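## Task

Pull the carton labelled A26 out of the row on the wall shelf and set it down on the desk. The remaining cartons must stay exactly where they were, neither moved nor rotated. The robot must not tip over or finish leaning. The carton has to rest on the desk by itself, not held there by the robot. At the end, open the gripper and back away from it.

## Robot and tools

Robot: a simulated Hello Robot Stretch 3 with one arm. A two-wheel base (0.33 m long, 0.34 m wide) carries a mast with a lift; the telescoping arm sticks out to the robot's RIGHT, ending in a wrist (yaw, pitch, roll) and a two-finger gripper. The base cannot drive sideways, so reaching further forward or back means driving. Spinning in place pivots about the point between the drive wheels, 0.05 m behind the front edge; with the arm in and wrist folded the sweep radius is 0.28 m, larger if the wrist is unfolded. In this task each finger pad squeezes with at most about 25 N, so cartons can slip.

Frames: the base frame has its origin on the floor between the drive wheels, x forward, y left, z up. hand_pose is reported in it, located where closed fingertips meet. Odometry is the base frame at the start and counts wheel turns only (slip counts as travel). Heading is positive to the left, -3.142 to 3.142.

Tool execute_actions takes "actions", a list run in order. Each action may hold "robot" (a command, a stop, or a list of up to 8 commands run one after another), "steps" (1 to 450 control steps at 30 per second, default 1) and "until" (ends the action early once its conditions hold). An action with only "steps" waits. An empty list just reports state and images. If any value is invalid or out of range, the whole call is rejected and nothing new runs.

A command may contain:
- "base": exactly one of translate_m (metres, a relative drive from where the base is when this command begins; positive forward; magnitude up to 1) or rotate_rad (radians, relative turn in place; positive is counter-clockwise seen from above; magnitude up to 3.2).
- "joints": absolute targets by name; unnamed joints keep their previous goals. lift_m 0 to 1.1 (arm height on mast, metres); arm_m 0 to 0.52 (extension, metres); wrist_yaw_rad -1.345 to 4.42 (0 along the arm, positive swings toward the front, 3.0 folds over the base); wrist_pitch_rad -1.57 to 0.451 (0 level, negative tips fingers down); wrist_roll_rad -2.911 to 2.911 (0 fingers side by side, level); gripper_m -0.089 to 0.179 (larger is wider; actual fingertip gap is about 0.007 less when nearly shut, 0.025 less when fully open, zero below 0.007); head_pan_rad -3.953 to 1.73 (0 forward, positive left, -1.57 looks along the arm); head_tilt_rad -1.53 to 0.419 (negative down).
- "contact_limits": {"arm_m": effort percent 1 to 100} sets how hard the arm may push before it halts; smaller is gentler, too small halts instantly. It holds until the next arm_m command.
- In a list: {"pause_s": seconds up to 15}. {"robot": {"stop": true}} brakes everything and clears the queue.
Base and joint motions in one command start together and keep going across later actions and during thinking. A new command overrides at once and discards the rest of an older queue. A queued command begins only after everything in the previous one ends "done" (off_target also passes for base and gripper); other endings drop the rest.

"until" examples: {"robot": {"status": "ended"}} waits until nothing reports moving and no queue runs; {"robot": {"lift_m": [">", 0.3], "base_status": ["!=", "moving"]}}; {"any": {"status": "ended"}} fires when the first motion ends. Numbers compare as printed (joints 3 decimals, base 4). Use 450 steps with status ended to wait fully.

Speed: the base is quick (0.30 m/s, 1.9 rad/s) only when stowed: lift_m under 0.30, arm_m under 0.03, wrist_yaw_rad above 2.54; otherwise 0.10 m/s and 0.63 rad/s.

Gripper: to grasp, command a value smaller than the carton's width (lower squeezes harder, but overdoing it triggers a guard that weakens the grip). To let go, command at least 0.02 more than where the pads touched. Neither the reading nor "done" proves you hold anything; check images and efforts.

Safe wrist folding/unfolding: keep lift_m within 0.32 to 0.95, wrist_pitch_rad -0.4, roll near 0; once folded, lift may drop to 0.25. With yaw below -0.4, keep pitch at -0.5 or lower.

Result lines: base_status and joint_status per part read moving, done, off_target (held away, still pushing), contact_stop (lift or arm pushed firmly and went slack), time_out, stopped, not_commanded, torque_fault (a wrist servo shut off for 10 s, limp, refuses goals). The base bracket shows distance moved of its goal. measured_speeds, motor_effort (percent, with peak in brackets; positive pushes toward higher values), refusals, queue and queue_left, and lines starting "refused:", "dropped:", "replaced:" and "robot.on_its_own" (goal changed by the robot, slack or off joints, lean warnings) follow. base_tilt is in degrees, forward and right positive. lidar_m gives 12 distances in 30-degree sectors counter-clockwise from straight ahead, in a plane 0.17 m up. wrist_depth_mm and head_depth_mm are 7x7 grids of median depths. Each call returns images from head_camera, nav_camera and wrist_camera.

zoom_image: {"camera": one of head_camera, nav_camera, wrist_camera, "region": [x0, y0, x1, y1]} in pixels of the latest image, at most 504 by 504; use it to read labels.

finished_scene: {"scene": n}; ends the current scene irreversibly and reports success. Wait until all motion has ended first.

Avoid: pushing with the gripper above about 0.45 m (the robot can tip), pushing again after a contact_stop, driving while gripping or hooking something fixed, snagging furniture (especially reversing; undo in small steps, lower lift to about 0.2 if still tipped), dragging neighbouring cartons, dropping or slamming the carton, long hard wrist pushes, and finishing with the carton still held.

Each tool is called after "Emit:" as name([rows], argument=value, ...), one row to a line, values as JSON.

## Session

Emit:
execute_actions(actions=[])

Scene clock: 0.00 s.
robot.base_odometry: x=+0.000 y=+0.000 heading=+0.000 (m, m, rad; robot's odometry frame)
robot.turned_by_wheels: +0.000 (rad since the last result)
robot.turned_by_imu: +0.000 (rad since the last result)
robot.base_tilt: forward=-0.5 right=+0.9 (deg)
robot.lidar_m: 1.99 2.13 2.00 2.43 1.72 1.43 1.35 1.87 2.35 2.31 2.47 2.03
robot.head_depth_mm: 1900 1932 1910 1886 1881 1872 1854 / 1885 1944 1907 1919 1888 1897 1882 / 1877 1961 1953 1936 1920 1923 1907 / 1852 1986 1970 1978 1946 1937 1924 / 1839 2020 2000 1982 1979 1958 1955 / 1814 2060 2032 2020 2005 1985 1979 / 1798 2082 2047 2020 2020 1990 1985
robot.base_status: not_commanded
robot.joint_positions: lift_m=+0.335 arm_m=+0.003 wrist_yaw_rad=+2.994 wrist_pitch_rad=-0.331 wrist_roll_rad=+0.000 gripper_m=+0.037 head_pan_rad=-0.004 head_tilt_rad=-0.019
robot.joint_goals: lift_m=+0.335 arm_m=+0.003 wrist_yaw_rad=+2.994 wrist_pitch_rad=-0.331 wrist_roll_rad=+0.000 gripper_m=+0.037 head_pan_rad=-0.004 head_tilt_rad=-0.019
robot.joint_status: lift_m=not_commanded arm_m=not_commanded wrist_yaw_rad=not_commanded wrist_pitch_rad=not_commanded wrist_roll_rad=not_commanded gripper_m=not_commanded head_pan_rad=not_commanded head_tilt_rad=not_commanded
robot.measured_speeds: translate_m=+0.000 rotate_rad=+0.000 lift_m=+0.000 arm_m=+0.000 wrist_yaw_rad=+0.000 wrist_pitch_rad=+0.000 wrist_roll_rad=+0.000 head_pan_rad=+0.000 head_tilt_rad=+0.000
robot: refusals=0 queue=idle queue_left=0
robot.motor_effort: left_wheel=-1 right_wheel=+0 lift_m=+31 arm_m=+1 wrist_yaw_rad=+0 wrist_pitch_rad=+7 wrist_roll_rad=+0 gripper_m=+0 head_pan_rad=+0 head_tilt_rad=+0 (%)
robot.hand_pose: x=+0.0131 y=+0.0841 z=+0.3674 quat_wxyz=(+0.168, +0.704, +0.065, +0.687) (m; robot's base frame)
robot.wrist_depth_mm: - - - - - - - / - - - - - - - / - - - - - - - / 933 914 927 916 898 888 885 / 725 723 - 705 712 701 701 / 595 589 569 587 577 578 578 / 506 508 - 511 492 495 485
pictures: head_camera (sideways: a quarter turn clockwise sets it upright), nav_camera (sideways: a quarter turn counterclockwise sets it upright), wrist_camera
camera_calibration (this result's frames):
head_camera: T_world_to_cam=[[0.0132689, 0.0302649, -0.999454, 1.31733], [-0.0226536, 0.999294, 0.0299594, -0.0371139], [0.999655, 0.0222437, 0.0139451, -0.0695382], [0, 0, 0, 1]] pos_world=[0.0511939, -0.00123442, 1.31869]
nav_camera: T_world_to_cam=[[0.0555154, 0.0473731, 0.997333, -1.26361], [-0.020542, -0.998608, 0.0485771, -0.014453], [0.998246, -0.023184, -0.054465, 0.0195127], [0, 0, 0, 1]] pos_world=[0.0503745, 0.0458807, 1.26201]
wrist_camera: T_world_to_cam=[[0.978672, -0.204623, -0.0181665, 0.00286007], [-0.123988, -0.517862, -0.846432, 0.376113], [0.163792, 0.830631, -0.532188, 0.288561], [0, 0, 0, 1]] pos_world=[-0.00342966, -0.0443283, 0.471975]
Images, in order (width x height): head_camera 896x504, nav_camera 672x504, wrist_camera 644x364.

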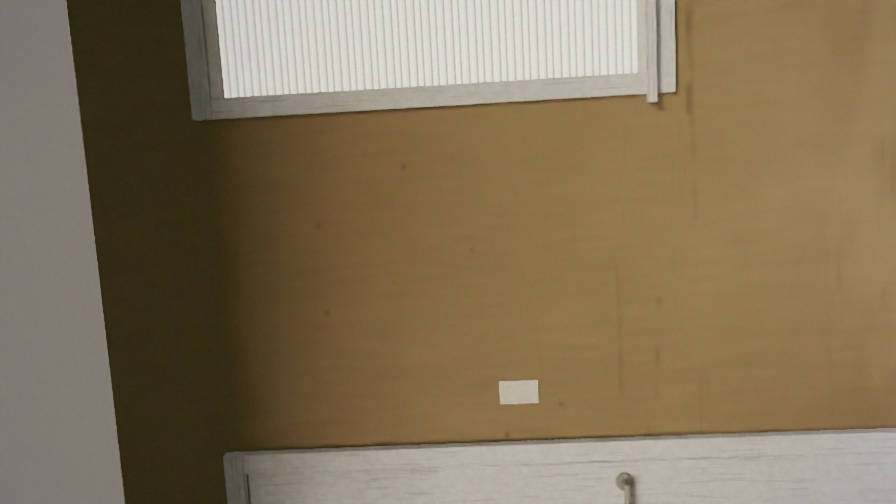

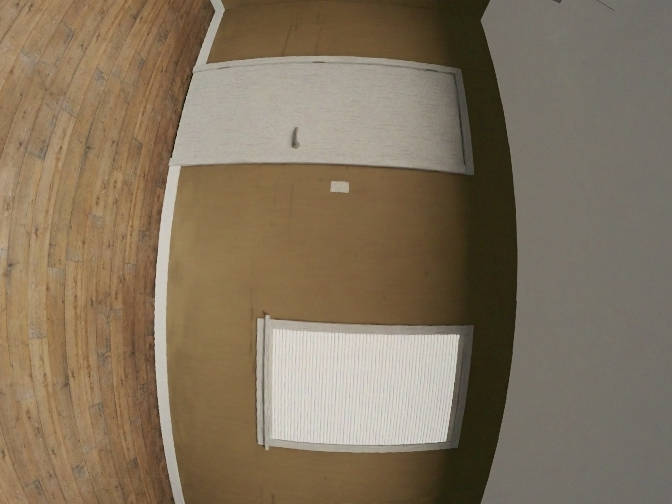

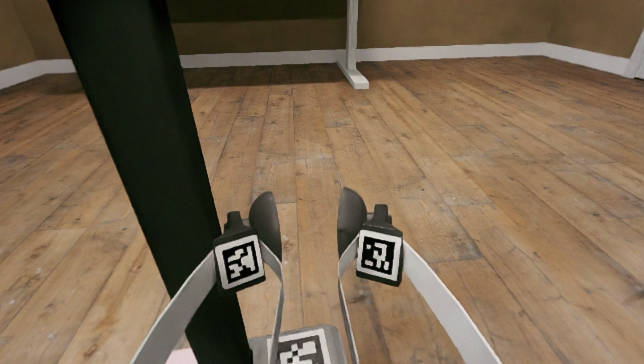

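Emit:
execute_actions([
  {"robot":{"joints":{"head_pan_rad":-1.75,"head_tilt_rad":-0.3,"lift_m":0.28,"wrist_pitch_rad":-0.4}},"steps":450,"until":{"robot":{"status":"ended"}}},
])

Scene clock: 1.60 s.
robot.base_odometry: x=+0.000 y=+0.000 heading=+0.000 (m, m, rad; robot's odometry frame)
robot.turned_by_wheels: +0.000 (rad since the last result)
robot.turned_by_imu: +0.000 (rad since the last result)
robot.base_tilt: forward=-0.5 right=+0.9 (deg)
robot.lidar_m: 2.00 2.13 2.00 2.43 1.71 1.43 1.35 1.87 2.34 2.31 2.48 2.03
robot.head_depth_mm: 2110 2196 2275 2393 2488 2119 1650 / 2084 2167 2266 2365 2485 2133 1659 / 2070 2157 2232 2337 2457 2172 1667 / 2054 2149 2236 2270 2448 2182 1689 / 2048 2141 2228 2108 2430 2209 1691 / 2028 2111 2199 2261 2406 2238 1711 / 2028 2107 2210 2195 2399 2260 1728
robot.base_status: not_commanded
robot.joint_positions: lift_m=+0.280 arm_m=+0.003 wrist_yaw_rad=+2.994 wrist_pitch_rad=-0.416 wrist_roll_rad=+0.000 gripper_m=+0.037 head_pan_rad=-1.743 head_tilt_rad=-0.296
robot.joint_goals: lift_m=+0.280 arm_m=+0.003 wrist_yaw_rad=+2.994 wrist_pitch_rad=-0.400 wrist_roll_rad=+0.000 gripper_m=+0.037 head_pan_rad=-1.750 head_tilt_rad=-0.300
robot.joint_status: lift_m=done arm_m=not_commanded wrist_yaw_rad=not_commanded wrist_pitch_rad=done wrist_roll_rad=not_commanded gripper_m=not_commanded head_pan_rad=done head_tilt_rad=done
robot.measured_speeds: translate_m=+0.000 rotate_rad=+0.000 lift_m=+0.000 arm_m=+0.000 wrist_yaw_rad=+0.000 wrist_pitch_rad=+0.000 wrist_roll_rad=+0.000 head_pan_rad=+0.000 head_tilt_rad=+0.000
robot: refusals=0 queue=done queue_left=0
robot.motor_effort: left_wheel=+0(1) right_wheel=+0(0) lift_m=+22(30) arm_m=+0(1) wrist_yaw_rad=+0(0) wrist_pitch_rad=+6(7) wrist_roll_rad=+0(0) gripper_m=+0(0) head_pan_rad=-3(34) head_tilt_rad=-2(16) (%)
robot.hand_pose: x=+0.0117 y=+0.0743 z=+0.2936 quat_wxyz=(+0.197, +0.701, +0.095, +0.679) (m; robot's base frame)
robot.wrist_depth_mm: - - - - - - - / - - - - - - - / 927 - 903 899 882 879 873 / 700 692 720 690 685 673 679 / 566 564 - 566 564 553 554 / 478 495 - - 464 471 469 / 426 - - - 409 410 408
pictures: head_camera (sideways: a quarter turn clockwise sets it upright), nav_camera (sideways: a quarter turn counterclockwise sets it upright), wrist_camera
camera_calibration (this result's frames):
head_camera: T_world_to_cam=[[0.074552, 0.252078, -0.964831, 1.27152], [0.987419, -0.153953, 0.0360745, -0.0512246], [-0.139445, -0.955382, -0.260385, 0.294513], [0, 0, 0, 1]] pos_world=[-0.00314613, -0.047038, 1.30534]
nav_camera: T_world_to_cam=[[-0.00896999, -0.329731, 0.944032, -1.19347], [-0.983479, 0.173602, 0.0512908, -0.0120939], [-0.180798, -0.927976, -0.32584, 0.379937], [0, 0, 0, 1]] pos_world=[0.0460924, -0.0388533, 1.2511]
wrist_camera: T_world_to_cam=[[0.978464, -0.206001, -0.0131228, -0.000449555], [-0.134253, -0.586804, -0.798522, 0.299615], [0.156796, 0.783086, -0.601823, 0.281644], [0, 0, 0, 1]] pos_world=[-0.00349667, -0.0448288, 0.408743]
Images, in order (width x height): head_camera 896x504, nav_camera 672x504, wrist_camera 644x364.

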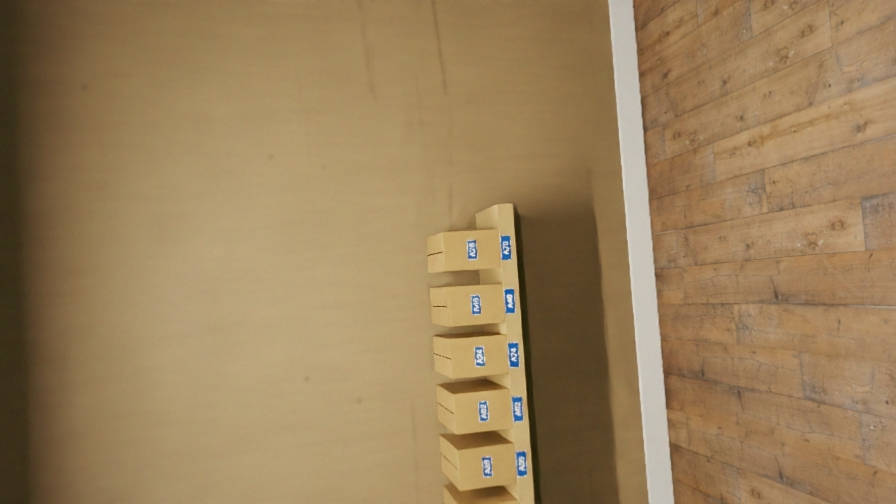

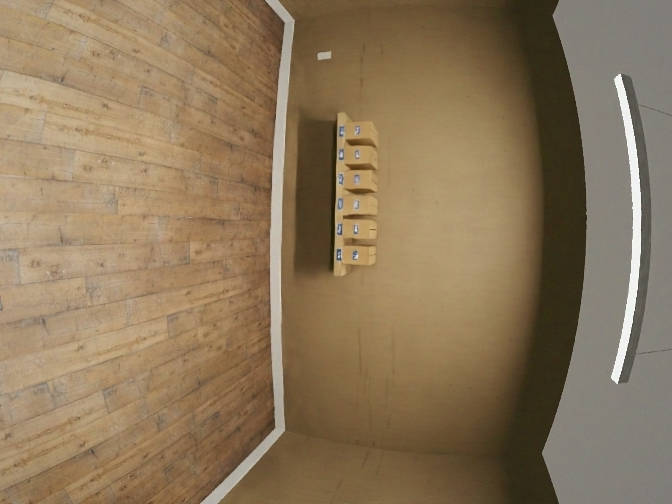

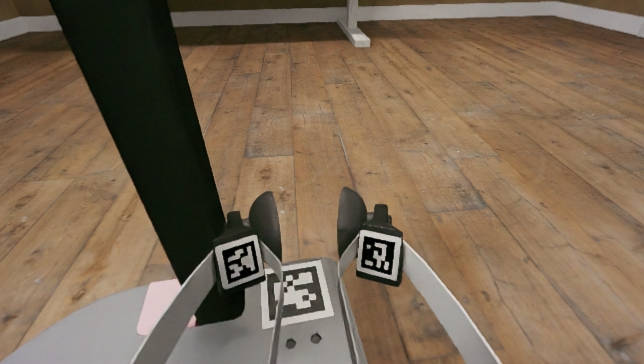

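Emit:
zoom_image(camera="head_camera", region=[400,200,600,504])

Region (400, 200, 600, 504) of head_camera's 896x504 image, scaled by 1.658, with more detail than that image has; it fills the left 332 columns of this view, and the rest is white.

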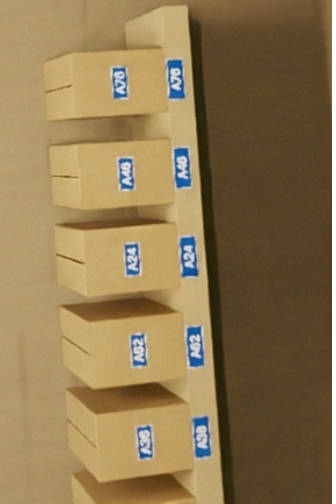

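Emit:
execute_actions([
  {"robot":[{"base":{"rotate_rad":-1.21}},{"base":{"translate_m":1}},{"base":{"translate_m":0.69}},{"base":{"rotate_rad":1.125},"joints":{"head_pan_rad":-1.6,"head_tilt_rad":-0.7,"lift_m":0.9}}],"steps":450,"until":{"robot":{"lift_m":[">",0.4]}}},
  {"robot":{"joints":{"wrist_yaw_rad":0}},"steps":300,"until":{"robot":{"wrist_yaw_rad":["<",0.3]}}},
  {"robot":{"joints":{"lift_m":1.0,"wrist_pitch_rad":-1.45,"arm_m":0.08,"gripper_m":0.152}},"steps":450,"until":{"robot":{"status":"ended"}}},
  {"robot":{"joints":{"arm_m":0.25}},"steps":450,"until":{"robot":{"status":"ended"}}},
])

Scene clock: 22.83 s.
robot.base_odometry: x=+0.597 y=-1.581 heading=-0.085 (m, m, rad; robot's odometry frame)
robot.turned_by_wheels: -0.085 (rad since the last result)
robot.turned_by_imu: -0.080 (rad since the last result)
robot.base_tilt: forward=-0.4 right=+0.9 (deg)
robot.lidar_m: 1.25 1.31 1.82 3.47 2.89 2.53 2.49 1.12 0.83 0.81 0.84 1.17
robot.head_depth_mm: 679 - 857 743 741 1322 1215 / 670 - - 778 784 1312 1221 / 672 - - - 752 1304 1232 / 673 723 828 902 750 1297 1235 / 672 744 832 942 1034 1288 1244 / 671 740 828 942 1084 1288 1250 / 670 739 825 940 1080 1283 1258
robot.base_status: done (rotate_rad +1.1249 of +1.1250)
robot.joint_positions: lift_m=+1.000 arm_m=+0.250 wrist_yaw_rad=+0.002 wrist_pitch_rad=-1.447 wrist_roll_rad=+0.000 gripper_m=+0.152 head_pan_rad=-1.607 head_tilt_rad=-0.692
robot.joint_goals: lift_m=+1.000 arm_m=+0.250 wrist_yaw_rad=+0.000 wrist_pitch_rad=-1.450 wrist_roll_rad=+0.000 gripper_m=+0.152 head_pan_rad=-1.600 head_tilt_rad=-0.700
robot.joint_status: lift_m=done arm_m=done wrist_yaw_rad=done wrist_pitch_rad=done wrist_roll_rad=not_commanded gripper_m=done head_pan_rad=done head_tilt_rad=done
robot.measured_speeds: translate_m=+0.000 rotate_rad=+0.000 lift_m=+0.000 arm_m=+0.000 wrist_yaw_rad=+0.000 wrist_pitch_rad=+0.000 wrist_roll_rad=+0.000 head_pan_rad=+0.000 head_tilt_rad=+0.000
robot: refusals=0 queue=done queue_left=0
robot.motor_effort: left_wheel=-2(10) right_wheel=+2(8) lift_m=+41(42) arm_m=+5(6) wrist_yaw_rad=-2(4) wrist_pitch_rad=-2(6) wrist_roll_rad=+0(0) gripper_m=+0(100) head_pan_rad=+3(17) head_tilt_rad=-3(21) (%)
robot.hand_pose: x=-0.0216 y=-0.4022 z=+0.8811 quat_wxyz=(+0.530, +0.469, -0.529, -0.468) (m; robot's base frame)
robot.wrist_depth_mm: 878 891 362 297 343 299 317 / 980 - - - - - - / 994 - - - - - - / - - - - - - - / - - - - - - - / - - - - - - - / - - - - - - -
pictures: head_camera (sideways: a quarter turn clockwise sets it upright), nav_camera (sideways: a quarter turn counterclockwise sets it upright), wrist_camera
camera_calibration (this result's frames):
head_camera: T_world_to_cam=[[0.0524326, 0.611243, -0.789705, 1.04321], [0.998621, -0.0340476, 0.0399503, -0.056319], [-0.00246825, -0.790711, -0.612185, 0.751455], [0, 0, 0, 1]] pos_world=[0.00339809, -0.0453868, 1.28611]
nav_camera: T_world_to_cam=[[0.0235325, -0.666251, 0.745356, -0.934578], [-0.998651, 0.01886, 0.0483879, -0.00819609], [-0.0462959, -0.745489, -0.664908, 0.820287], [0, 0, 0, 1]] pos_world=[0.0517838, -0.0109943, 1.24241]
wrist_camera: T_world_to_cam=[[-0.998128, 0.0410678, 0.0453139, -0.0531317], [0.0456396, 0.993429, 0.104961, 0.328032], [-0.0407056, 0.106833, -0.993443, 1.08238], [0, 0, 0, 1]] pos_world=[-0.0239444, -0.439328, 1.04326]
Images, in order (width x height): head_camera 896x504, nav_camera 672x504, wrist_camera 644x364.

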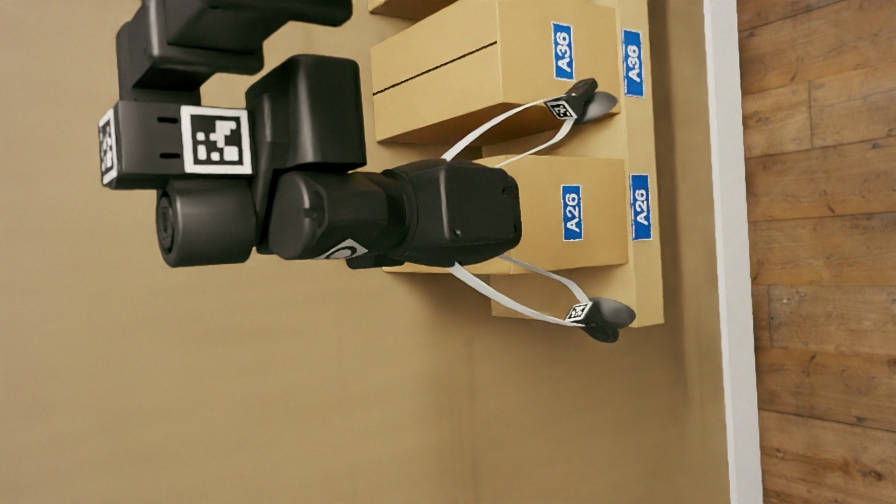

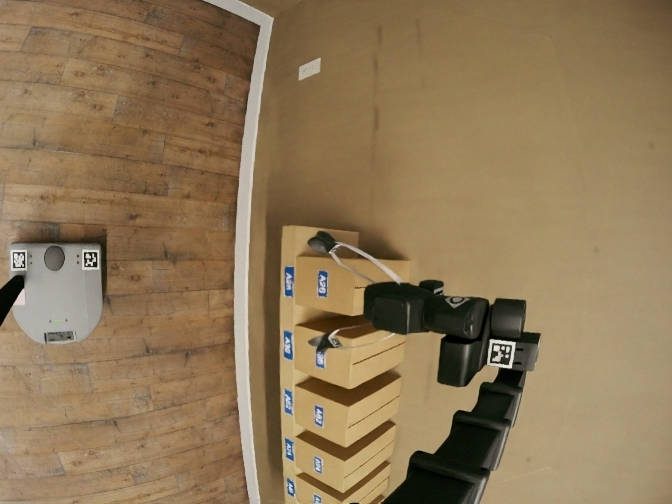

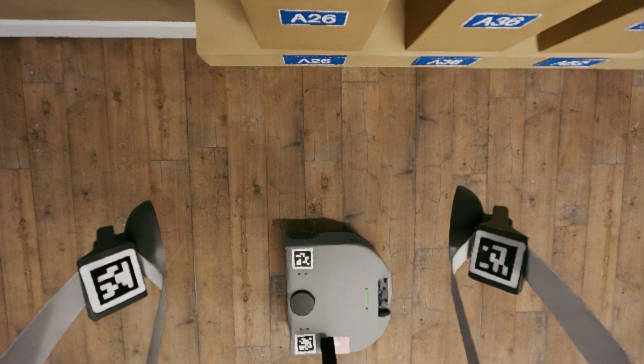

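Nearly the same geometry as before.

Emit:
execute_actions([
  {"robot":{"base":{"translate_m":-0.008},"joints":{"arm_m":0.51,"wrist_pitch_rad":-1.42,"lift_m":0.99}},"steps":450,"until":{"robot":{"status":"ended"}}},
])

Scene clock: 25.97 s.
robot.base_odometry: x=+0.589 y=-1.580 heading=-0.085 (m, m, rad; robot's odometry frame)
robot.turned_by_wheels: +0.000 (rad since the last result)
robot.turned_by_imu: -0.001 (rad since the last result)
robot.base_tilt: forward=-0.4 right=+0.8 (deg)
robot.lidar_m: 1.26 1.32 1.83 3.47 2.88 2.52 2.48 1.12 0.83 0.80 0.84 1.17
robot.head_depth_mm: 678 - 853 744 741 1314 1216 / 666 764 837 774 768 1302 1223 / 657 771 850 786 751 1301 1230 / 664 - 861 763 750 1287 1241 / 673 742 830 947 913 1293 1240 / 671 742 827 942 1084 1290 1248 / 669 740 825 934 1082 1277 1259
robot.base_status: done (translate_m -0.0080 of -0.0080)
robot.joint_positions: lift_m=+0.990 arm_m=+0.510 wrist_yaw_rad=+0.002 wrist_pitch_rad=-1.422 wrist_roll_rad=+0.000 gripper_m=+0.152 head_pan_rad=-1.607 head_tilt_rad=-0.692
robot.joint_goals: lift_m=+0.990 arm_m=+0.510 wrist_yaw_rad=+0.000 wrist_pitch_rad=-1.420 wrist_roll_rad=+0.000 gripper_m=+0.152 head_pan_rad=-1.600 head_tilt_rad=-0.700
robot.joint_status: lift_m=done arm_m=done wrist_yaw_rad=done wrist_pitch_rad=done wrist_roll_rad=not_commanded gripper_m=done head_pan_rad=done head_tilt_rad=done
robot.measured_speeds: translate_m=+0.000 rotate_rad=+0.000 lift_m=+0.000 arm_m=+0.000 wrist_yaw_rad=+0.000 wrist_pitch_rad=+0.000 wrist_roll_rad=+0.000 head_pan_rad=+0.000 head_tilt_rad=+0.000
robot: refusals=0 queue=done queue_left=0
robot.motor_effort: left_wheel=-2(6) right_wheel=+2(3) lift_m=+22(39) arm_m=+5(6) wrist_yaw_rad=-2(3) wrist_pitch_rad=+0(2) wrist_roll_rad=+0(0) gripper_m=+1(1) head_pan_rad=+3(2) head_tilt_rad=-2(2) (%)
robot.hand_pose: x=-0.0216 y=-0.6687 z=+0.8721 quat_wxyz=(+0.536, +0.462, -0.535, -0.461) (m; robot's base frame)
robot.wrist_depth_mm: 254 255 186 187 190 193 195 / 413 418 188 189 193 196 198 / 963 991 191 192 246 198 200 / 1000 - 192 194 246 200 202 / - - 195 196 236 203 205 / - - 197 198 250 207 208 / - - 200 201 276 208 211
pictures: head_camera (sideways: a quarter turn clockwise sets it upright), nav_camera (sideways: a quarter turn counterclockwise sets it upright), wrist_camera
camera_calibration (this result's frames):
head_camera: T_world_to_cam=[[0.0524303, 0.611243, -0.789705, 1.04321], [0.998622, -0.0340439, 0.0399503, -0.056319], [-0.00246533, -0.790711, -0.612185, 0.751455], [0, 0, 0, 1]] pos_world=[0.00339825, -0.0453868, 1.28611]
nav_camera: T_world_to_cam=[[0.0235349, -0.666251, 0.745356, -0.934578], [-0.998651, 0.0188563, 0.0483879, -0.0081961], [-0.0462932, -0.745489, -0.664908, 0.820287], [0, 0, 0, 1]] pos_world=[0.0517839, -0.0109941, 1.24241]
wrist_camera: T_world_to_cam=[[-0.99812, 0.042446, 0.0442074, -0.0398852], [0.0458722, 0.99577, 0.0796152, 0.617448], [-0.040641, 0.0814934, -0.995845, 1.08715], [0, 0, 0, 1]] pos_world=[-0.0239513, -0.701739, 1.03523]
Images, in order (width x height): head_camera 896x504, nav_camera 672x504, wrist_camera 644x364.

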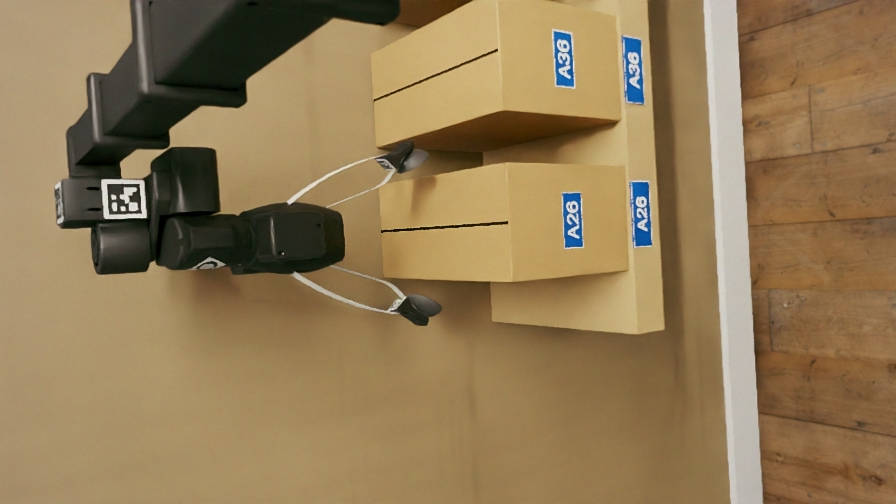

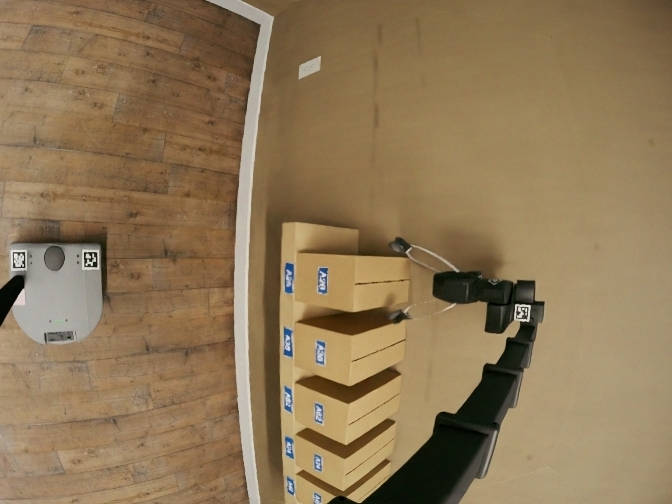

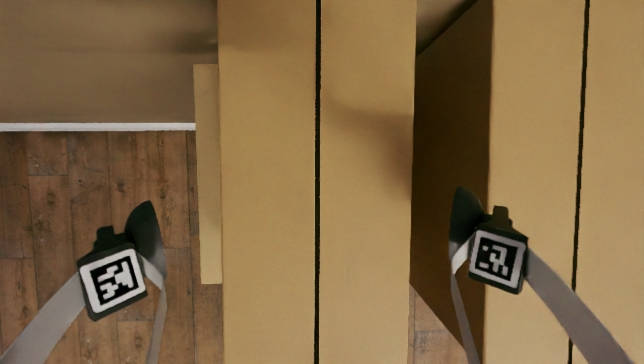

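Emit:
execute_actions([
  {"robot":[{"base":{"translate_m":-0.005}},{"joints":{"lift_m":0.921}},{"joints":{"gripper_m":0.094}},{"joints":{"lift_m":0.955}}],"steps":450,"until":{"robot":{"status":"ended"}}},
])

Scene clock: 29.97 s.
robot.base_odometry: x=+0.584 y=-1.580 heading=-0.085 (m, m, rad; robot's odometry frame)
robot.turned_by_wheels: +0.000 (rad since the last result)
robot.turned_by_imu: -0.001 (rad since the last result)
robot.base_tilt: forward=-0.5 right=+1.0 (deg)
robot.lidar_m: 1.26 1.32 1.83 3.90 2.89 2.52 2.48 1.12 0.83 0.80 0.84 1.17
robot.head_depth_mm: 678 730 - 720 742 1318 1213 / 676 - 852 775 755 1310 1223 / 670 - 827 747 781 1306 1229 / 673 740 833 713 731 1302 1234 / 670 743 830 940 911 1291 1241 / 670 743 828 940 1087 1285 1255 / 667 737 828 937 1082 1278 1258
robot.base_status: done (translate_m -0.0050 of -0.0050)
robot.joint_positions: lift_m=+0.955 arm_m=+0.510 wrist_yaw_rad=+0.002 wrist_pitch_rad=-1.422 wrist_roll_rad=+0.000 gripper_m=+0.100 head_pan_rad=-1.607 head_tilt_rad=-0.692
robot.joint_goals: lift_m=+0.955 arm_m=+0.510 wrist_yaw_rad=+0.000 wrist_pitch_rad=-1.420 wrist_roll_rad=+0.000 gripper_m=+0.094 head_pan_rad=-1.600 head_tilt_rad=-0.700
robot.joint_status: lift_m=done arm_m=done wrist_yaw_rad=done wrist_pitch_rad=done wrist_roll_rad=not_commanded gripper_m=off_target head_pan_rad=done head_tilt_rad=done
robot.measured_speeds: translate_m=+0.000 rotate_rad=+0.000 lift_m=+0.000 arm_m=+0.000 wrist_yaw_rad=+0.000 wrist_pitch_rad=+0.000 wrist_roll_rad=+0.000 head_pan_rad=+0.000 head_tilt_rad=+0.000
robot: refusals=0 queue=done queue_left=0
robot.motor_effort: left_wheel=-2(6) right_wheel=+2(4) lift_m=+41(43) arm_m=+5(5) wrist_yaw_rad=-2(2) wrist_pitch_rad=+0(1) wrist_roll_rad=+0(0) gripper_m=-100(100) head_pan_rad=+2(3) head_tilt_rad=-4(3) (%)
robot.hand_pose: x=-0.0216 y=-0.6688 z=+0.8363 quat_wxyz=(+0.536, +0.462, -0.535, -0.461) (m; robot's base frame)
robot.wrist_depth_mm: 254 237 121 123 124 172 159 / 410 369 122 124 126 173 160 / 961 842 124 126 127 173 163 / 960 986 125 127 129 173 165 / 993 551 127 128 130 165 167 / 1000 - 128 130 131 188 169 / - - 130 132 133 175 172
pictures: head_camera (sideways: a quarter turn clockwise sets it upright), nav_camera (sideways: a quarter turn counterclockwise sets it upright), wrist_camera
camera_calibration (this result's frames):
head_camera: T_world_to_cam=[[0.0524298, 0.611243, -0.789705, 1.04321], [0.998622, -0.0340431, 0.0399503, -0.056319], [-0.00246467, -0.790711, -0.612185, 0.751455], [0, 0, 0, 1]] pos_world=[0.00339829, -0.0453868, 1.28611]
nav_camera: T_world_to_cam=[[0.0235355, -0.666251, 0.745356, -0.934578], [-0.998651, 0.0188555, 0.0483879, -0.0081961], [-0.0462925, -0.745489, -0.664908, 0.820287], [0, 0, 0, 1]] pos_world=[0.0517839, -0.0109941, 1.24241]
wrist_camera: T_world_to_cam=[[-0.99812, 0.0424588, 0.0441934, -0.0382761], [0.045871, 0.995795, 0.0792991, 0.620684], [-0.0406406, 0.0811773, -0.995871, 1.05127], [0, 0, 0, 1]] pos_world=[-0.0239512, -0.701788, 0.999402]
Images, in order (width x height): head_camera 896x504, nav_camera 672x504, wrist_camera 644x364.

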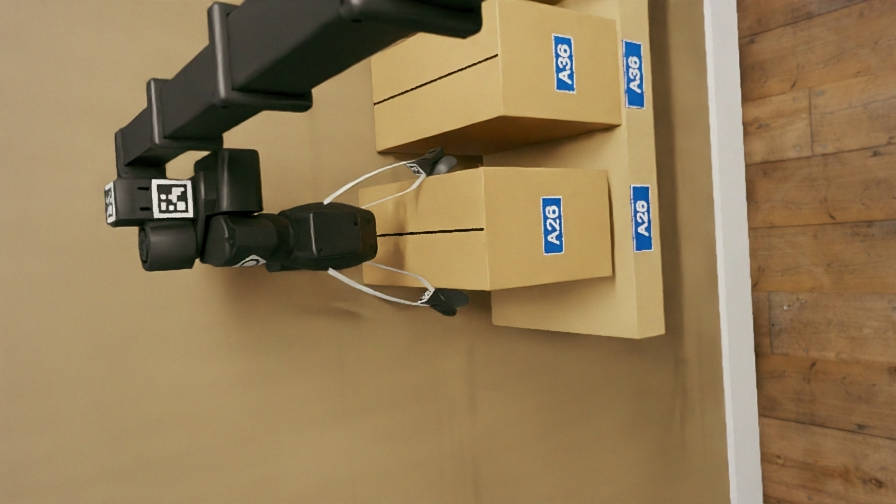

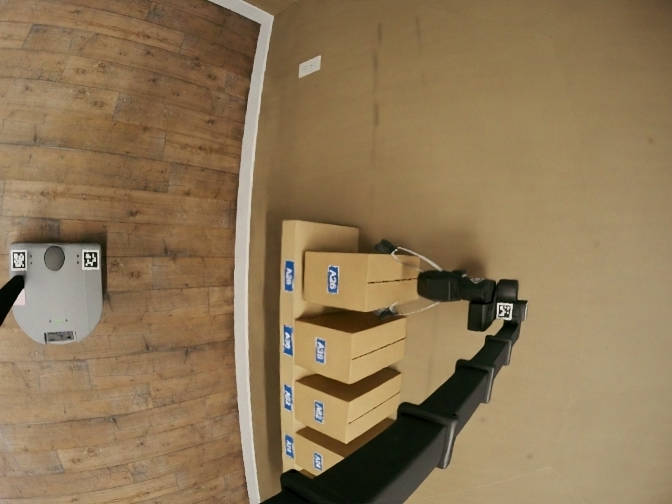

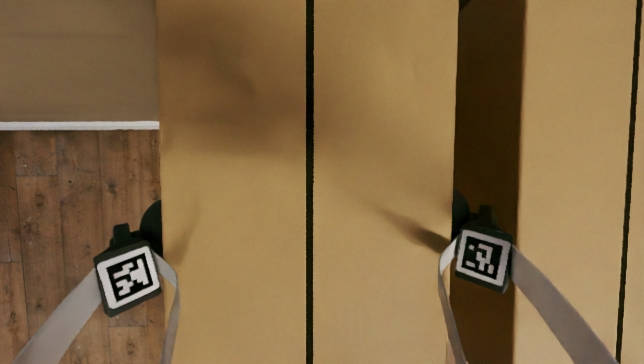

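Emit:
execute_actions([
  {"robot":[{"joints":{"arm_m":0.2}},{"base":{"rotate_rad":1.75},"joints":{"lift_m":1.07,"head_pan_rad":0,"head_tilt_rad":-0.6}},{"base":{"translate_m":1}},{"base":{"translate_m":1}},{"base":{"translate_m":0.69}}],"steps":450},
  {"steps":450,"until":{"robot":{"queue_left":["=",0]}}},
])

Scene clock: 59.63 s.
robot.base_odometry: x=+0.396 y=+0.411 heading=+1.665 (m, m, rad; robot's odometry frame)
robot.turned_by_wheels: +1.750 (rad since the last result)
robot.turned_by_imu: +1.756 (rad since the last result)
robot.base_tilt: forward=-0.5 right=+1.0 (deg)
robot.lidar_m: 1.53 1.93 1.77 1.66 2.34 2.76 2.75 2.00 1.68 1.67 1.86 1.99
robot.head_depth_mm: 1640 1788 1531 2131 1856 1514 1273 / 1663 1825 1541 2169 1815 1514 1283 / 1700 1848 1562 2235 1892 1536 1289 / 1739 1899 1597 2279 1894 1541 1302 / 1768 1946 1626 2312 1919 1556 1301 / 1796 1981 1645 2363 1933 1565 1311 / 1825 2015 1655 2404 1953 1564 1321
robot.base_status: done (translate_m +1.0000 of +1.0000)
robot.joint_positions: lift_m=+1.070 arm_m=+0.200 wrist_yaw_rad=+0.002 wrist_pitch_rad=-1.422 wrist_roll_rad=+0.000 gripper_m=+0.095 head_pan_rad=-0.007 head_tilt_rad=-0.606
robot.joint_goals: lift_m=+1.070 arm_m=+0.200 wrist_yaw_rad=+0.000 wrist_pitch_rad=-1.420 wrist_roll_rad=+0.000 gripper_m=+0.094 head_pan_rad=+0.000 head_tilt_rad=-0.600
robot.joint_status: lift_m=done arm_m=done wrist_yaw_rad=done wrist_pitch_rad=done wrist_roll_rad=not_commanded gripper_m=off_target head_pan_rad=done head_tilt_rad=done
robot.measured_speeds: translate_m=+0.000 rotate_rad=+0.000 lift_m=+0.000 arm_m=+0.000 wrist_yaw_rad=+0.000 wrist_pitch_rad=+0.000 wrist_roll_rad=+0.000 head_pan_rad=+0.000 head_tilt_rad=+0.000
robot: refusals=0 queue=running queue_left=0
robot.motor_effort: left_wheel=-3(7) right_wheel=+2(6) lift_m=+42(42) arm_m=-3(2) wrist_yaw_rad=-2(2) wrist_pitch_rad=+0(0) wrist_roll_rad=+0(0) gripper_m=-55(100) head_pan_rad=+3(36) head_tilt_rad=+2(10) (%)
robot.hand_pose: x=-0.0216 y=-0.3596 z=+0.9513 quat_wxyz=(+0.536, +0.462, -0.535, -0.461) (m; robot's base frame)
robot.wrist_depth_mm: - - 121 122 124 - - / - - 123 124 126 - - / - - 124 125 127 - - / - - 125 127 128 - - / - - 127 128 130 - - / - - 129 130 132 - - / - - 130 132 133 - -
pictures: head_camera (sideways: a quarter turn clockwise sets it upright), nav_camera (sideways: a quarter turn counterclockwise sets it upright), wrist_camera
camera_calibration (this result's frames):
head_camera: T_world_to_cam=[[-0.542636, 0.0341661, -0.839273, 1.11146], [0.0016229, 0.999213, 0.0396279, -0.0498219], [0.839966, 0.0201415, -0.542265, 0.655352], [0, 0, 0, 1]] pos_world=[0.052726, -0.00139126, 1.29017]
nav_camera: T_world_to_cam=[[0.599022, 0.0433386, 0.799559, -1.00874], [0.00593926, -0.998747, 0.0496856, -0.0160191], [0.800711, -0.025014, -0.598529, 0.728771], [0, 0, 0, 1]] pos_world=[0.0208176, 0.0459479, 1.24353]
wrist_camera: T_world_to_cam=[[-0.998121, 0.0424414, 0.0441963, -0.0564965], [0.0458541, 0.995795, 0.0793063, 0.303636], [-0.0406446, 0.0811838, -0.99587, 1.1407], [0, 0, 0, 1]] pos_world=[-0.0239502, -0.392568, 1.1144]
Images, in order (width x height): head_camera 896x504, nav_camera 672x504, wrist_camera 644x364.

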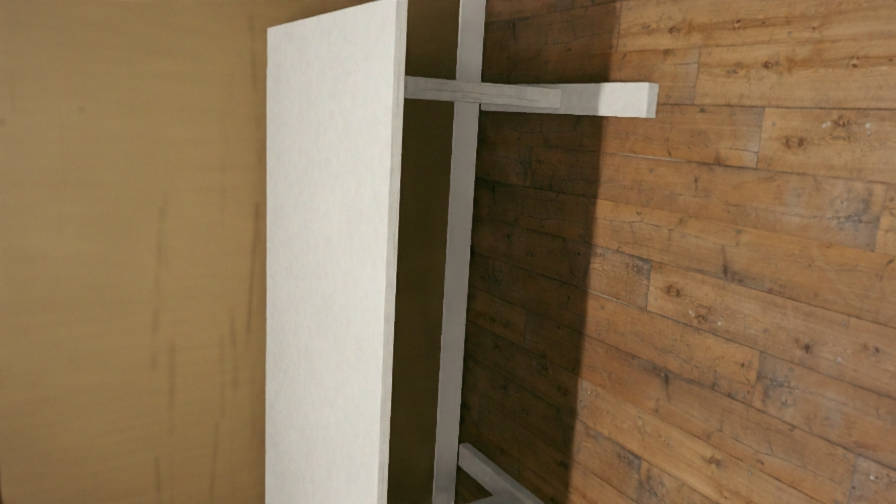

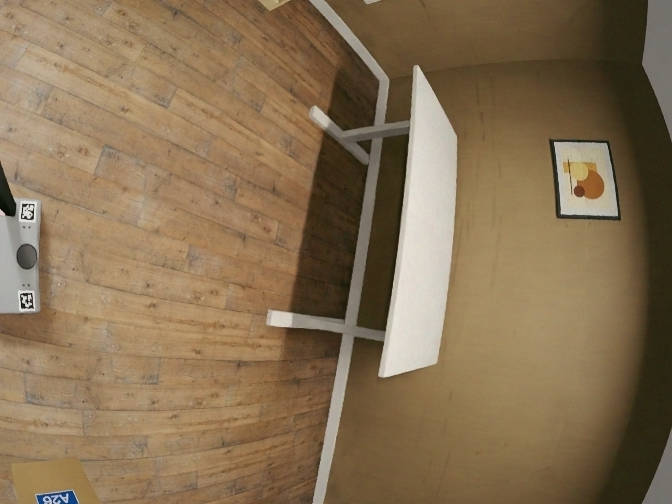

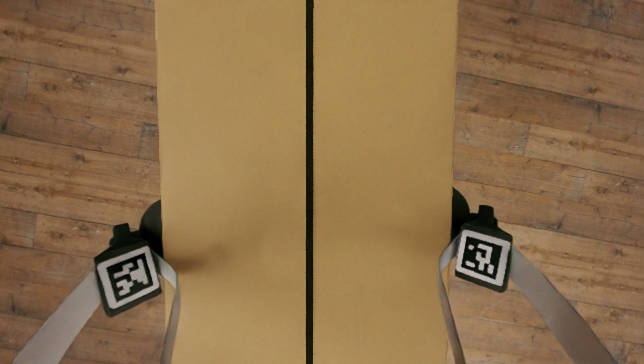

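Emit:
execute_actions([
  {"robot":{"joints":{"arm_m":0.51,"head_pan_rad":-1.5,"head_tilt_rad":-0.8}},"steps":450,"until":{"robot":{"status":"ended"}}},
  {"robot":{"base":{"rotate_rad":1.39}},"steps":450,"until":{"robot":{"status":"ended"}}},
])

Scene clock: 71.03 s.
robot.base_odometry: x=+0.331 y=+1.098 heading=+3.055 (m, m, rad; robot's odometry frame)
robot.turned_by_wheels: +1.390 (rad since the last result)
robot.turned_by_imu: +1.394 (rad since the last result)
robot.base_tilt: forward=-0.4 right=+1.0 (deg)
robot.lidar_m: 1.50 1.63 2.83 3.40 2.50 1.87 1.79 1.81 0.88 0.87 1.38 1.33
robot.head_depth_mm: 1125 1238 1037 826 1441 1334 1167 / 1133 1209 607 785 1355 1327 1170 / 1131 728 609 686 1503 1347 1177 / 1150 1271 1024 823 1515 1362 1187 / 1168 1288 1081 851 1524 1364 1186 / 1175 1298 1093 862 1529 1372 1201 / 1186 1313 1106 868 1542 1379 1203
robot.base_status: done (rotate_rad +1.3899 of +1.3900)
robot.joint_positions: lift_m=+1.070 arm_m=+0.510 wrist_yaw_rad=+0.001 wrist_pitch_rad=-1.422 wrist_roll_rad=+0.000 gripper_m=+0.095 head_pan_rad=-1.493 head_tilt_rad=-0.790
robot.joint_goals: lift_m=+1.070 arm_m=+0.510 wrist_yaw_rad=+0.000 wrist_pitch_rad=-1.420 wrist_roll_rad=+0.000 gripper_m=+0.094 head_pan_rad=-1.500 head_tilt_rad=-0.800
robot.joint_status: lift_m=done arm_m=done wrist_yaw_rad=done wrist_pitch_rad=done wrist_roll_rad=not_commanded gripper_m=off_target head_pan_rad=done head_tilt_rad=done
robot.measured_speeds: translate_m=+0.000 rotate_rad=+0.000 lift_m=+0.000 arm_m=+0.000 wrist_yaw_rad=+0.000 wrist_pitch_rad=+0.000 wrist_roll_rad=+0.000 head_pan_rad=+0.000 head_tilt_rad=+0.000
robot: refusals=0 queue=done queue_left=0
robot.motor_effort: left_wheel=-3(9) right_wheel=+2(8) lift_m=+41(41) arm_m=+5(6) wrist_yaw_rad=-2(2) wrist_pitch_rad=+0(0) wrist_roll_rad=+0(0) gripper_m=-54(56) head_pan_rad=-3(39) head_tilt_rad=-4(15) (%)
robot.hand_pose: x=-0.0216 y=-0.6689 z=+0.9513 quat_wxyz=(+0.536, +0.462, -0.535, -0.461) (m; robot's base frame)
robot.wrist_depth_mm: 366 367 121 123 124 392 - / 366 373 122 124 125 396 - / 372 379 124 125 127 399 - / 378 379 125 127 129 406 - / 383 253 127 128 130 412 - / 388 - 128 130 132 - - / - - 130 131 133 - -
pictures: head_camera (sideways: a quarter turn clockwise sets it upright), nav_camera (sideways: a quarter turn counterclockwise sets it upright), wrist_camera
camera_calibration (this result's frames):
head_camera: T_world_to_cam=[[-0.0230954, 0.687791, -0.725541, 0.960037], [0.996337, 0.0756074, 0.0399582, -0.0563103], [0.0823392, -0.721961, -0.687017, 0.848278], [0, 0, 0, 1]] pos_world=[0.00842985, -0.0436243, 1.28158]
nav_camera: T_world_to_cam=[[0.104456, -0.729214, 0.676266, -0.845033], [-0.993973, -0.0992977, 0.0464564, -0.00570392], [0.0332751, -0.677043, -0.735191, 0.911212], [0, 0, 0, 1]] pos_world=[0.0522784, 0.000153232, 1.24165]
wrist_camera: T_world_to_cam=[[-0.998117, 0.0425429, 0.0441981, -0.0433074], [0.0459553, 0.995791, 0.0793012, 0.611578], [-0.0406384, 0.081183, -0.99587, 1.1658], [0, 0, 0, 1]] pos_world=[-0.0239549, -0.701805, 1.1144]
Images, in order (width x height): head_camera 896x504, nav_camera 672x504, wrist_camera 644x364.

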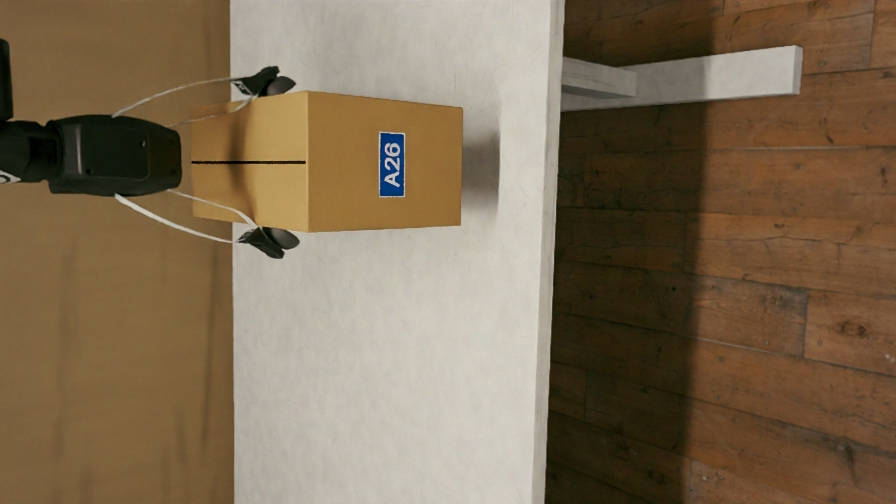

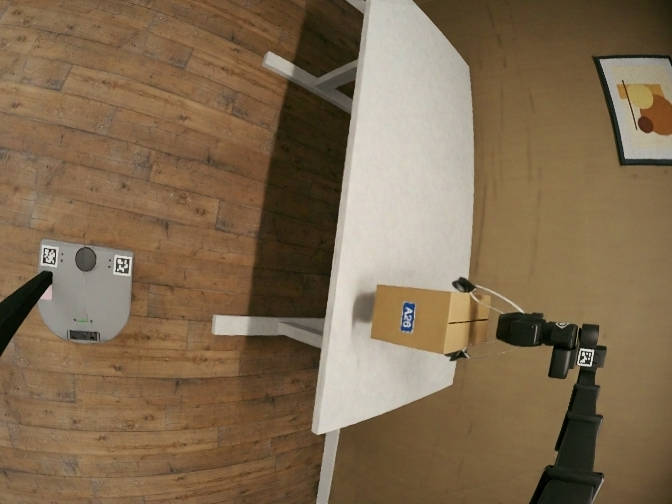

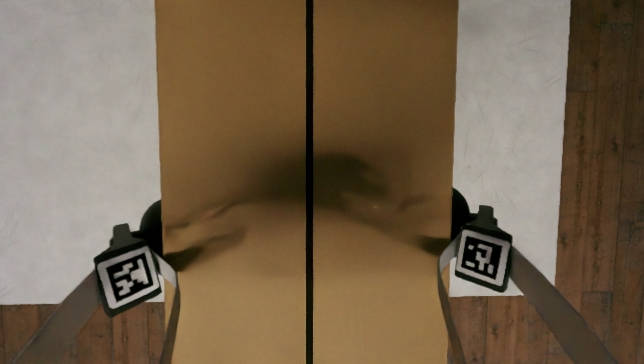

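The carton will sit fully on the desk, with about 4–5 cm to spare at the front edge.

Emit:
execute_actions([
  {"robot":{"joints":{"lift_m":0.989,"arm_m":0.52}},"steps":450,"until":{"robot":{"status":"ended"}}},
  {"robot":[{"joints":{"gripper_m":0.165}},{"joints":{"lift_m":1.06}},{"joints":{"arm_m":0.12}}],"steps":450,"until":{"robot":{"status":"ended"}}},
])

Scene clock: 78.93 s.
robot.base_odometry: x=+0.331 y=+1.098 heading=+3.055 (m, m, rad; robot's odometry frame)
robot.turned_by_wheels: +0.000 (rad since the last result)
robot.turned_by_imu: -0.001 (rad since the last result)
robot.base_tilt: forward=-0.5 right=+0.9 (deg)
robot.lidar_m: 1.51 1.63 2.83 3.39 2.50 1.86 1.79 1.81 0.88 0.88 1.38 1.34
robot.head_depth_mm: - - - 810 1448 1329 1169 / - - - - 1399 1330 1177 / 1144 1260 739 - 1508 1350 1176 / 1155 1279 1071 846 1507 1356 1186 / 1169 1287 1084 853 1516 1368 1191 / 1176 1302 1093 859 1541 1372 1205 / 1186 1317 1101 867 1534 1383 1203
robot.base_status: done (rotate_rad +1.3899 of +1.3900)
robot.joint_positions: lift_m=+1.060 arm_m=+0.120 wrist_yaw_rad=+0.001 wrist_pitch_rad=-1.422 wrist_roll_rad=+0.000 gripper_m=+0.165 head_pan_rad=-1.493 head_tilt_rad=-0.790
robot.joint_goals: lift_m=+1.060 arm_m=+0.120 wrist_yaw_rad=+0.000 wrist_pitch_rad=-1.420 wrist_roll_rad=+0.000 gripper_m=+0.165 head_pan_rad=-1.500 head_tilt_rad=-0.800
robot.joint_status: lift_m=done arm_m=done wrist_yaw_rad=done wrist_pitch_rad=done wrist_roll_rad=not_commanded gripper_m=off_target head_pan_rad=done head_tilt_rad=done
robot.measured_speeds: translate_m=+0.000 rotate_rad=+0.000 lift_m=+0.000 arm_m=+0.000 wrist_yaw_rad=+0.000 wrist_pitch_rad=+0.000 wrist_roll_rad=+0.000 head_pan_rad=+0.000 head_tilt_rad=+0.000
robot: refusals=0 queue=done queue_left=0
robot.motor_effort: left_wheel=-2(2) right_wheel=+2(1) lift_m=+40(45) arm_m=-4(4) wrist_yaw_rad=-2(2) wrist_pitch_rad=+0(0) wrist_roll_rad=+0(0) gripper_m=+1(100) head_pan_rad=-4(4) head_tilt_rad=-4(3) (%)
robot.hand_pose: x=-0.0216 y=-0.2796 z=+0.9413 quat_wxyz=(+0.536, +0.462, -0.535, -0.461) (m; robot's base frame)
robot.wrist_depth_mm: - - - - - - - / - - - - - - - / - - - - - - - / - - - - - - - / - - - - - - - / - - - - - - - / - - - - - - -
pictures: head_camera (sideways: a quarter turn clockwise sets it upright), nav_camera (sideways: a quarter turn counterclockwise sets it upright), wrist_camera
camera_calibration (this result's frames):
head_camera: T_world_to_cam=[[-0.0230954, 0.687791, -0.725542, 0.960038], [0.996337, 0.0756076, 0.0399582, -0.0563103], [0.0823393, -0.721961, -0.687017, 0.848277], [0, 0, 0, 1]] pos_world=[0.00842986, -0.0436243, 1.28158]
nav_camera: T_world_to_cam=[[0.104456, -0.729214, 0.676266, -0.845033], [-0.993973, -0.0992979, 0.0464564, -0.00570392], [0.0332752, -0.677043, -0.735191, 0.911212], [0, 0, 0, 1]] pos_world=[0.0522784, 0.000153223, 1.24165]
wrist_camera: T_world_to_cam=[[-0.998116, 0.0425443, 0.044198, -0.0594264], [0.0459566, 0.995791, 0.0792983, 0.224769], [-0.0406383, 0.0811802, -0.995871, 1.12429], [0, 0, 0, 1]] pos_world=[-0.0239549, -0.312565, 1.10445]
Images, in order (width x height): head_camera 896x504, nav_camera 672x504, wrist_camera 644x364.

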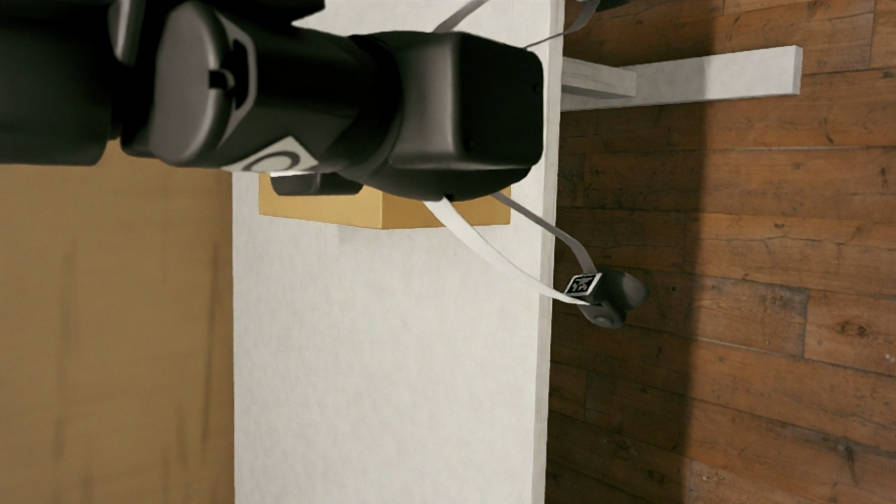

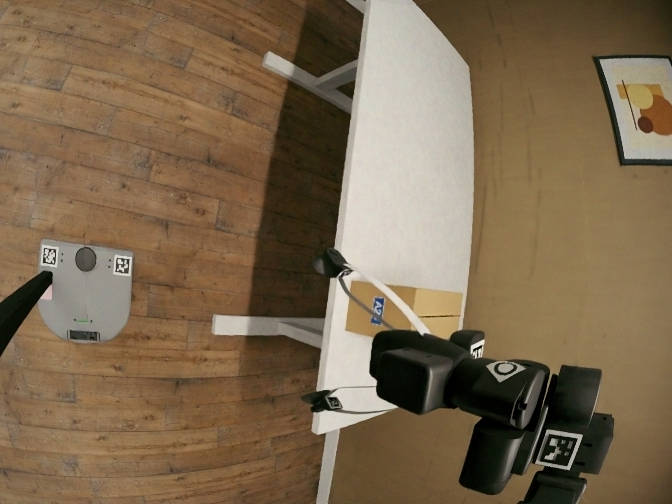

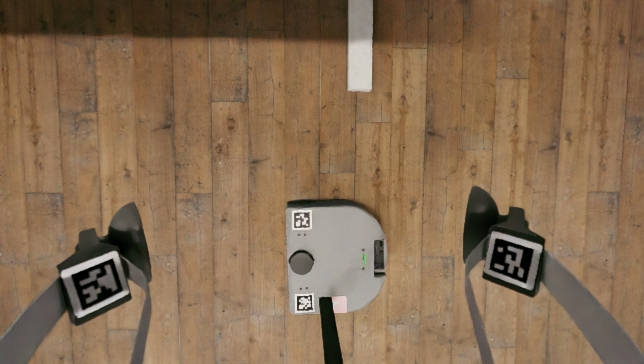

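Emit:
finished_scene(scene=2)

The scene is finished: the task was done.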